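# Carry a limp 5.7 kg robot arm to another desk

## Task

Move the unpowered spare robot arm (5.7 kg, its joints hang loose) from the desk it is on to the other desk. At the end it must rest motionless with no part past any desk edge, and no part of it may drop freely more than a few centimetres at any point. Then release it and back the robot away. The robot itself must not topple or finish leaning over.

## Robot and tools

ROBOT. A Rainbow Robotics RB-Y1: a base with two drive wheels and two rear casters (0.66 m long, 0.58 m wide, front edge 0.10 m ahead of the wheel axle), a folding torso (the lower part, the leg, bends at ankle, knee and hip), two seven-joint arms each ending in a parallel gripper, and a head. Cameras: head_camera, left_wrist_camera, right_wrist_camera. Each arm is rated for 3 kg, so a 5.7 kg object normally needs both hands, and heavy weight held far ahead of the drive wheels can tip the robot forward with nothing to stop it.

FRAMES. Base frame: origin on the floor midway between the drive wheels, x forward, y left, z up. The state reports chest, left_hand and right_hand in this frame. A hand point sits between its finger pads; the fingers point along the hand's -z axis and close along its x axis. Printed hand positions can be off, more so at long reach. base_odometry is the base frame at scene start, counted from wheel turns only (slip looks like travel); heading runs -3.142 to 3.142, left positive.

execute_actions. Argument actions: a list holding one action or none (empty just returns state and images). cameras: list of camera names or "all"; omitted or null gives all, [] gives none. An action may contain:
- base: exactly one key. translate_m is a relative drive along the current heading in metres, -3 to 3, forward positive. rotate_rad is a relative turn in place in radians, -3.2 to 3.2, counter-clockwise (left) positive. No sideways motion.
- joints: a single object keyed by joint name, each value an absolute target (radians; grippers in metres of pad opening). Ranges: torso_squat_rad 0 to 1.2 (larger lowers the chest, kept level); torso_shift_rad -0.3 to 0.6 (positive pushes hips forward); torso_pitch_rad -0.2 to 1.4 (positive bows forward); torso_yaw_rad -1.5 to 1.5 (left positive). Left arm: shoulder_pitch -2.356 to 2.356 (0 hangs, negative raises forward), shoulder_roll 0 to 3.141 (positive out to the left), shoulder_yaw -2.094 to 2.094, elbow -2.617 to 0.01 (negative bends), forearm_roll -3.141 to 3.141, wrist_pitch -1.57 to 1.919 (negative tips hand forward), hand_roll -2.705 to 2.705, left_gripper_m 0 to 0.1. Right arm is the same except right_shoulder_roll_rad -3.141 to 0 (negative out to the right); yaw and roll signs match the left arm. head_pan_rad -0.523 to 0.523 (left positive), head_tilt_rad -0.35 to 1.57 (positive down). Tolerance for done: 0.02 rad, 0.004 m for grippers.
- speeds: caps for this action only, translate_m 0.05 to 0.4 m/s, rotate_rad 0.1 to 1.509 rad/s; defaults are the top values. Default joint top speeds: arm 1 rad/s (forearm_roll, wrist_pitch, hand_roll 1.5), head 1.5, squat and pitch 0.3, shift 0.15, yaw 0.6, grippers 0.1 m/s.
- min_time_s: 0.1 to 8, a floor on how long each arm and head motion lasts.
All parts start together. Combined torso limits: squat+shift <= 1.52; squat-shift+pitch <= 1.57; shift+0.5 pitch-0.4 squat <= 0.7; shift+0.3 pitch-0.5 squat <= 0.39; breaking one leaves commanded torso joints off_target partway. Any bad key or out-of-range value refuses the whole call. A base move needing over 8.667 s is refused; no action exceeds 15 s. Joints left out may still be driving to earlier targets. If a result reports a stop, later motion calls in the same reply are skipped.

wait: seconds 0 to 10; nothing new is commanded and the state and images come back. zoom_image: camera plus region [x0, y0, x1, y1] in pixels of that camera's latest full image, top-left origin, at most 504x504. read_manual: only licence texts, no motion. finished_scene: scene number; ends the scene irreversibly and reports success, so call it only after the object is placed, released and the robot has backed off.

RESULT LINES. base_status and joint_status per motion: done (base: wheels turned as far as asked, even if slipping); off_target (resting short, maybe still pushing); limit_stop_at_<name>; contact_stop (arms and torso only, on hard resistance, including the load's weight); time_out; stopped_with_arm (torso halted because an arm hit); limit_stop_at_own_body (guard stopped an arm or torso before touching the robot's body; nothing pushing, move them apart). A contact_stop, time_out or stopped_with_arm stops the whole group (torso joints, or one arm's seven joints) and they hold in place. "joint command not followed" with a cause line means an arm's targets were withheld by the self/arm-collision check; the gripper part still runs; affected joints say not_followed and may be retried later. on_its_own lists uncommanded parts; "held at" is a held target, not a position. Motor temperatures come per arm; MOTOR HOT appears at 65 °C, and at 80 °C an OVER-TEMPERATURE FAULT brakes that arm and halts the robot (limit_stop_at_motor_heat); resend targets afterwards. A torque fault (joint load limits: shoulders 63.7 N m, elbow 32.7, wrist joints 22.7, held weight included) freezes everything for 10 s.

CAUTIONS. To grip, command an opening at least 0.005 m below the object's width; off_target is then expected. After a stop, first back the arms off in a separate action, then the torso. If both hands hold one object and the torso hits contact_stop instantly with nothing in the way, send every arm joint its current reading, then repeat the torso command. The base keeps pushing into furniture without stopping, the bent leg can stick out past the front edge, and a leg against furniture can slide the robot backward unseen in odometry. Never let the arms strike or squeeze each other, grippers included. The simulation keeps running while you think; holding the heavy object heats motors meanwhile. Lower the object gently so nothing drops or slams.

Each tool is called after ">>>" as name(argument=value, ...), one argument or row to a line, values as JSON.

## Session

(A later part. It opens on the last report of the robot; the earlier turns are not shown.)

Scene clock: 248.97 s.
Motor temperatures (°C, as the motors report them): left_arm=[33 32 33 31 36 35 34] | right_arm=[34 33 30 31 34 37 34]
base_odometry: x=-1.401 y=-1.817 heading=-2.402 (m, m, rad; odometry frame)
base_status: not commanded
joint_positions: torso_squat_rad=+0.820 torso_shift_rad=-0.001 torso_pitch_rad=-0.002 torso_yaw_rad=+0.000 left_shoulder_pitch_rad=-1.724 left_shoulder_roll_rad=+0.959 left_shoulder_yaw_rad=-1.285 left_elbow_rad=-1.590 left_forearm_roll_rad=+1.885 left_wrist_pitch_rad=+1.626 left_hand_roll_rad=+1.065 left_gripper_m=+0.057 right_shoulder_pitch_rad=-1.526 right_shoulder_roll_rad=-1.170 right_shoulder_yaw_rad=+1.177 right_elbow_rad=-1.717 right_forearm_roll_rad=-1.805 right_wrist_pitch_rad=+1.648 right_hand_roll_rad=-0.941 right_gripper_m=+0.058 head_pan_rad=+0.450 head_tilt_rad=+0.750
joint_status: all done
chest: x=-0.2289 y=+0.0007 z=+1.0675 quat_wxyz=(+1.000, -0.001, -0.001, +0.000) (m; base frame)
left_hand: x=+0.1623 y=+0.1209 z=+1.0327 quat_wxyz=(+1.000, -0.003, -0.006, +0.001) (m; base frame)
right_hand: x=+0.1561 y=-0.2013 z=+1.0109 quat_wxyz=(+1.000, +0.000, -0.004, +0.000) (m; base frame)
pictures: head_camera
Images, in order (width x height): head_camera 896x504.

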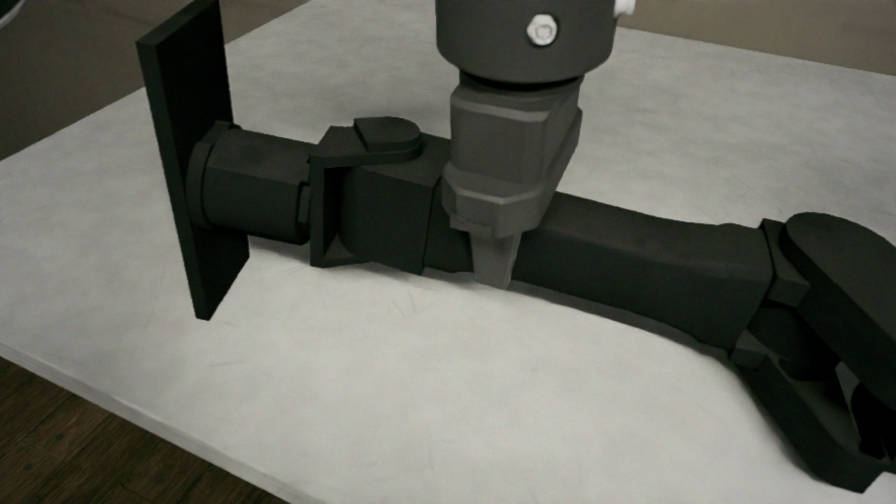

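Both arms are now pushed up; the arm rests. Release.

>>> execute_actions(
  actions=[
    {"joints": {"left_gripper_m": 0.1, "right_gripper_m": 0.1, "torso_squat_rad": 0.81}},
  ],
  cameras=[],
)

>>> execute_actions(
  actions=[
    {"joints": {"torso_squat_rad": 0.5, "head_pan_rad": 0.0}},
  ],
  cameras=[],
)

>>> execute_actions(
  actions=[
    {"base": {"translate_m": -0.7}, "speeds": {"translate_m": 0.3}, "joints": {"head_tilt_rad": 0.6}},
  ],
  cameras=["head_camera"],
)

Scene clock: 255.73 s.
Motor temperatures (°C, as the motors report them): left_arm=[33 32 33 31 37 35 34] | right_arm=[33 33 30 31 34 37 34]
base_odometry: x=-1.401 y=-1.817 heading=-2.402 (m, m, rad; odometry frame)
base_status: not commanded
joint_positions: torso_squat_rad=+0.810 torso_shift_rad=+0.000 torso_pitch_rad=+0.000 torso_yaw_rad=+0.000 left_shoulder_pitch_rad=-1.719 left_shoulder_roll_rad=+0.957 left_shoulder_yaw_rad=-1.289 left_elbow_rad=-1.593 left_forearm_roll_rad=+1.886 left_wrist_pitch_rad=+1.627 left_hand_roll_rad=+1.065 left_gripper_m=+0.099 right_shoulder_pitch_rad=-1.521 right_shoulder_roll_rad=-1.168 right_shoulder_yaw_rad=+1.181 right_elbow_rad=-1.717 right_forearm_roll_rad=-1.805 right_wrist_pitch_rad=+1.647 right_hand_roll_rad=-0.941 right_gripper_m=+0.100 head_pan_rad=+0.450 head_tilt_rad=+0.750
joint_status: all done
chest: x=-0.2279 y=+0.0007 z=+1.0726 quat_wxyz=(+1.000, -0.001, +0.000, +0.000) (m; base frame)
left_hand: x=+0.1615 y=+0.1214 z=+1.0334 quat_wxyz=(+1.000, -0.001, -0.001, +0.000) (m; base frame)
right_hand: x=+0.1560 y=-0.2017 z=+1.0124 quat_wxyz=(+1.000, -0.001, +0.000, +0.000) (m; base frame)
pictures: none
No camera images: the call's "cameras" was empty. Leave "cameras" out to get every camera's image.

Scene clock: 257.53 s.
Motor temperatures (°C, as the motors report them): left_arm=[33 32 33 31 37 35 34] | right_arm=[33 33 30 31 34 37 34]
base_odometry: x=-1.401 y=-1.817 heading=-2.402 (m, m, rad; odometry frame)
base_status: not commanded
joint_positions: torso_squat_rad=+0.500 torso_shift_rad=+0.000 torso_pitch_rad=+0.000 torso_yaw_rad=+0.000 left_shoulder_pitch_rad=-1.718 left_shoulder_roll_rad=+0.957 left_shoulder_yaw_rad=-1.290 left_elbow_rad=-1.593 left_forearm_roll_rad=+1.886 left_wrist_pitch_rad=+1.627 left_hand_roll_rad=+1.065 left_gripper_m=+0.099 right_shoulder_pitch_rad=-1.521 right_shoulder_roll_rad=-1.168 right_shoulder_yaw_rad=+1.181 right_elbow_rad=-1.717 right_forearm_roll_rad=-1.805 right_wrist_pitch_rad=+1.647 right_hand_roll_rad=-0.941 right_gripper_m=+0.100 head_pan_rad=+0.000 head_tilt_rad=+0.750
joint_status: all done
chest: x=-0.2278 y=+0.0008 z=+1.2042 quat_wxyz=(+1.000, -0.001, +0.000, +0.000) (m; base frame)
left_hand: x=+0.1615 y=+0.1215 z=+1.1648 quat_wxyz=(+1.000, -0.001, +0.000, +0.000) (m; base frame)
right_hand: x=+0.1561 y=-0.2017 z=+1.1439 quat_wxyz=(+1.000, -0.001, +0.000, +0.000) (m; base frame)
pictures: none
No camera images: the call's "cameras" was empty. Leave "cameras" out to get every camera's image.

Scene clock: 260.93 s.
Motor temperatures (°C, as the motors report them): left_arm=[33 32 33 31 37 35 34] | right_arm=[33 33 30 31 34 37 34]
base_odometry: x=-0.884 y=-1.345 heading=-2.403 (m, m, rad; odometry frame)
base_status: done
joint_positions: torso_squat_rad=+0.500 torso_shift_rad=+0.000 torso_pitch_rad=+0.000 torso_yaw_rad=+0.000 left_shoulder_pitch_rad=-1.718 left_shoulder_roll_rad=+0.957 left_shoulder_yaw_rad=-1.290 left_elbow_rad=-1.593 left_forearm_roll_rad=+1.886 left_wrist_pitch_rad=+1.627 left_hand_roll_rad=+1.065 left_gripper_m=+0.099 right_shoulder_pitch_rad=-1.521 right_shoulder_roll_rad=-1.168 right_shoulder_yaw_rad=+1.181 right_elbow_rad=-1.717 right_forearm_roll_rad=-1.805 right_wrist_pitch_rad=+1.647 right_hand_roll_rad=-0.941 right_gripper_m=+0.100 head_pan_rad=+0.000 head_tilt_rad=+0.600
joint_status: all done
chest: x=-0.2280 y=+0.0008 z=+1.2042 quat_wxyz=(+1.000, -0.001, +0.000, +0.000) (m; base frame)
left_hand: x=+0.1613 y=+0.1216 z=+1.1649 quat_wxyz=(+1.000, -0.001, +0.000, +0.000) (m; base frame)
right_hand: x=+0.1559 y=-0.2017 z=+1.1439 quat_wxyz=(+1.000, -0.001, +0.000, +0.000) (m; base frame)
pictures: head_camera
Images, in order (width x height): head_camera 896x504.

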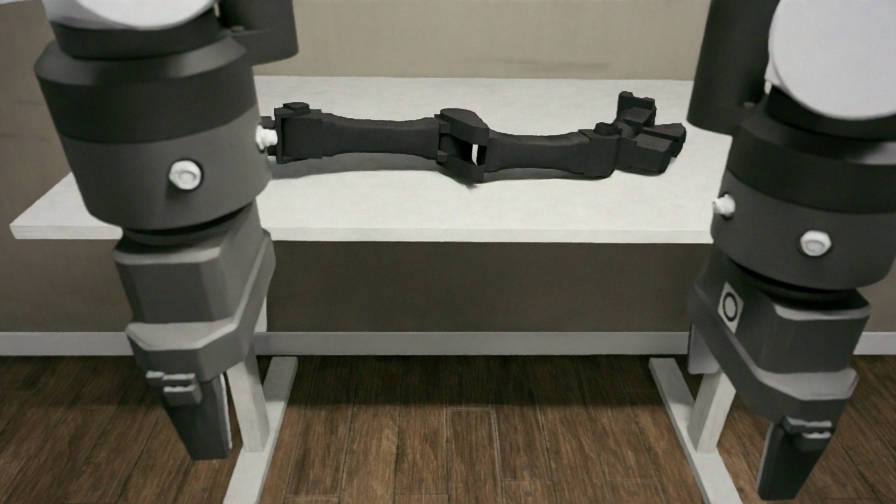

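>>> finished_scene(
  scene=2,
)

The scene is finished: the task was done.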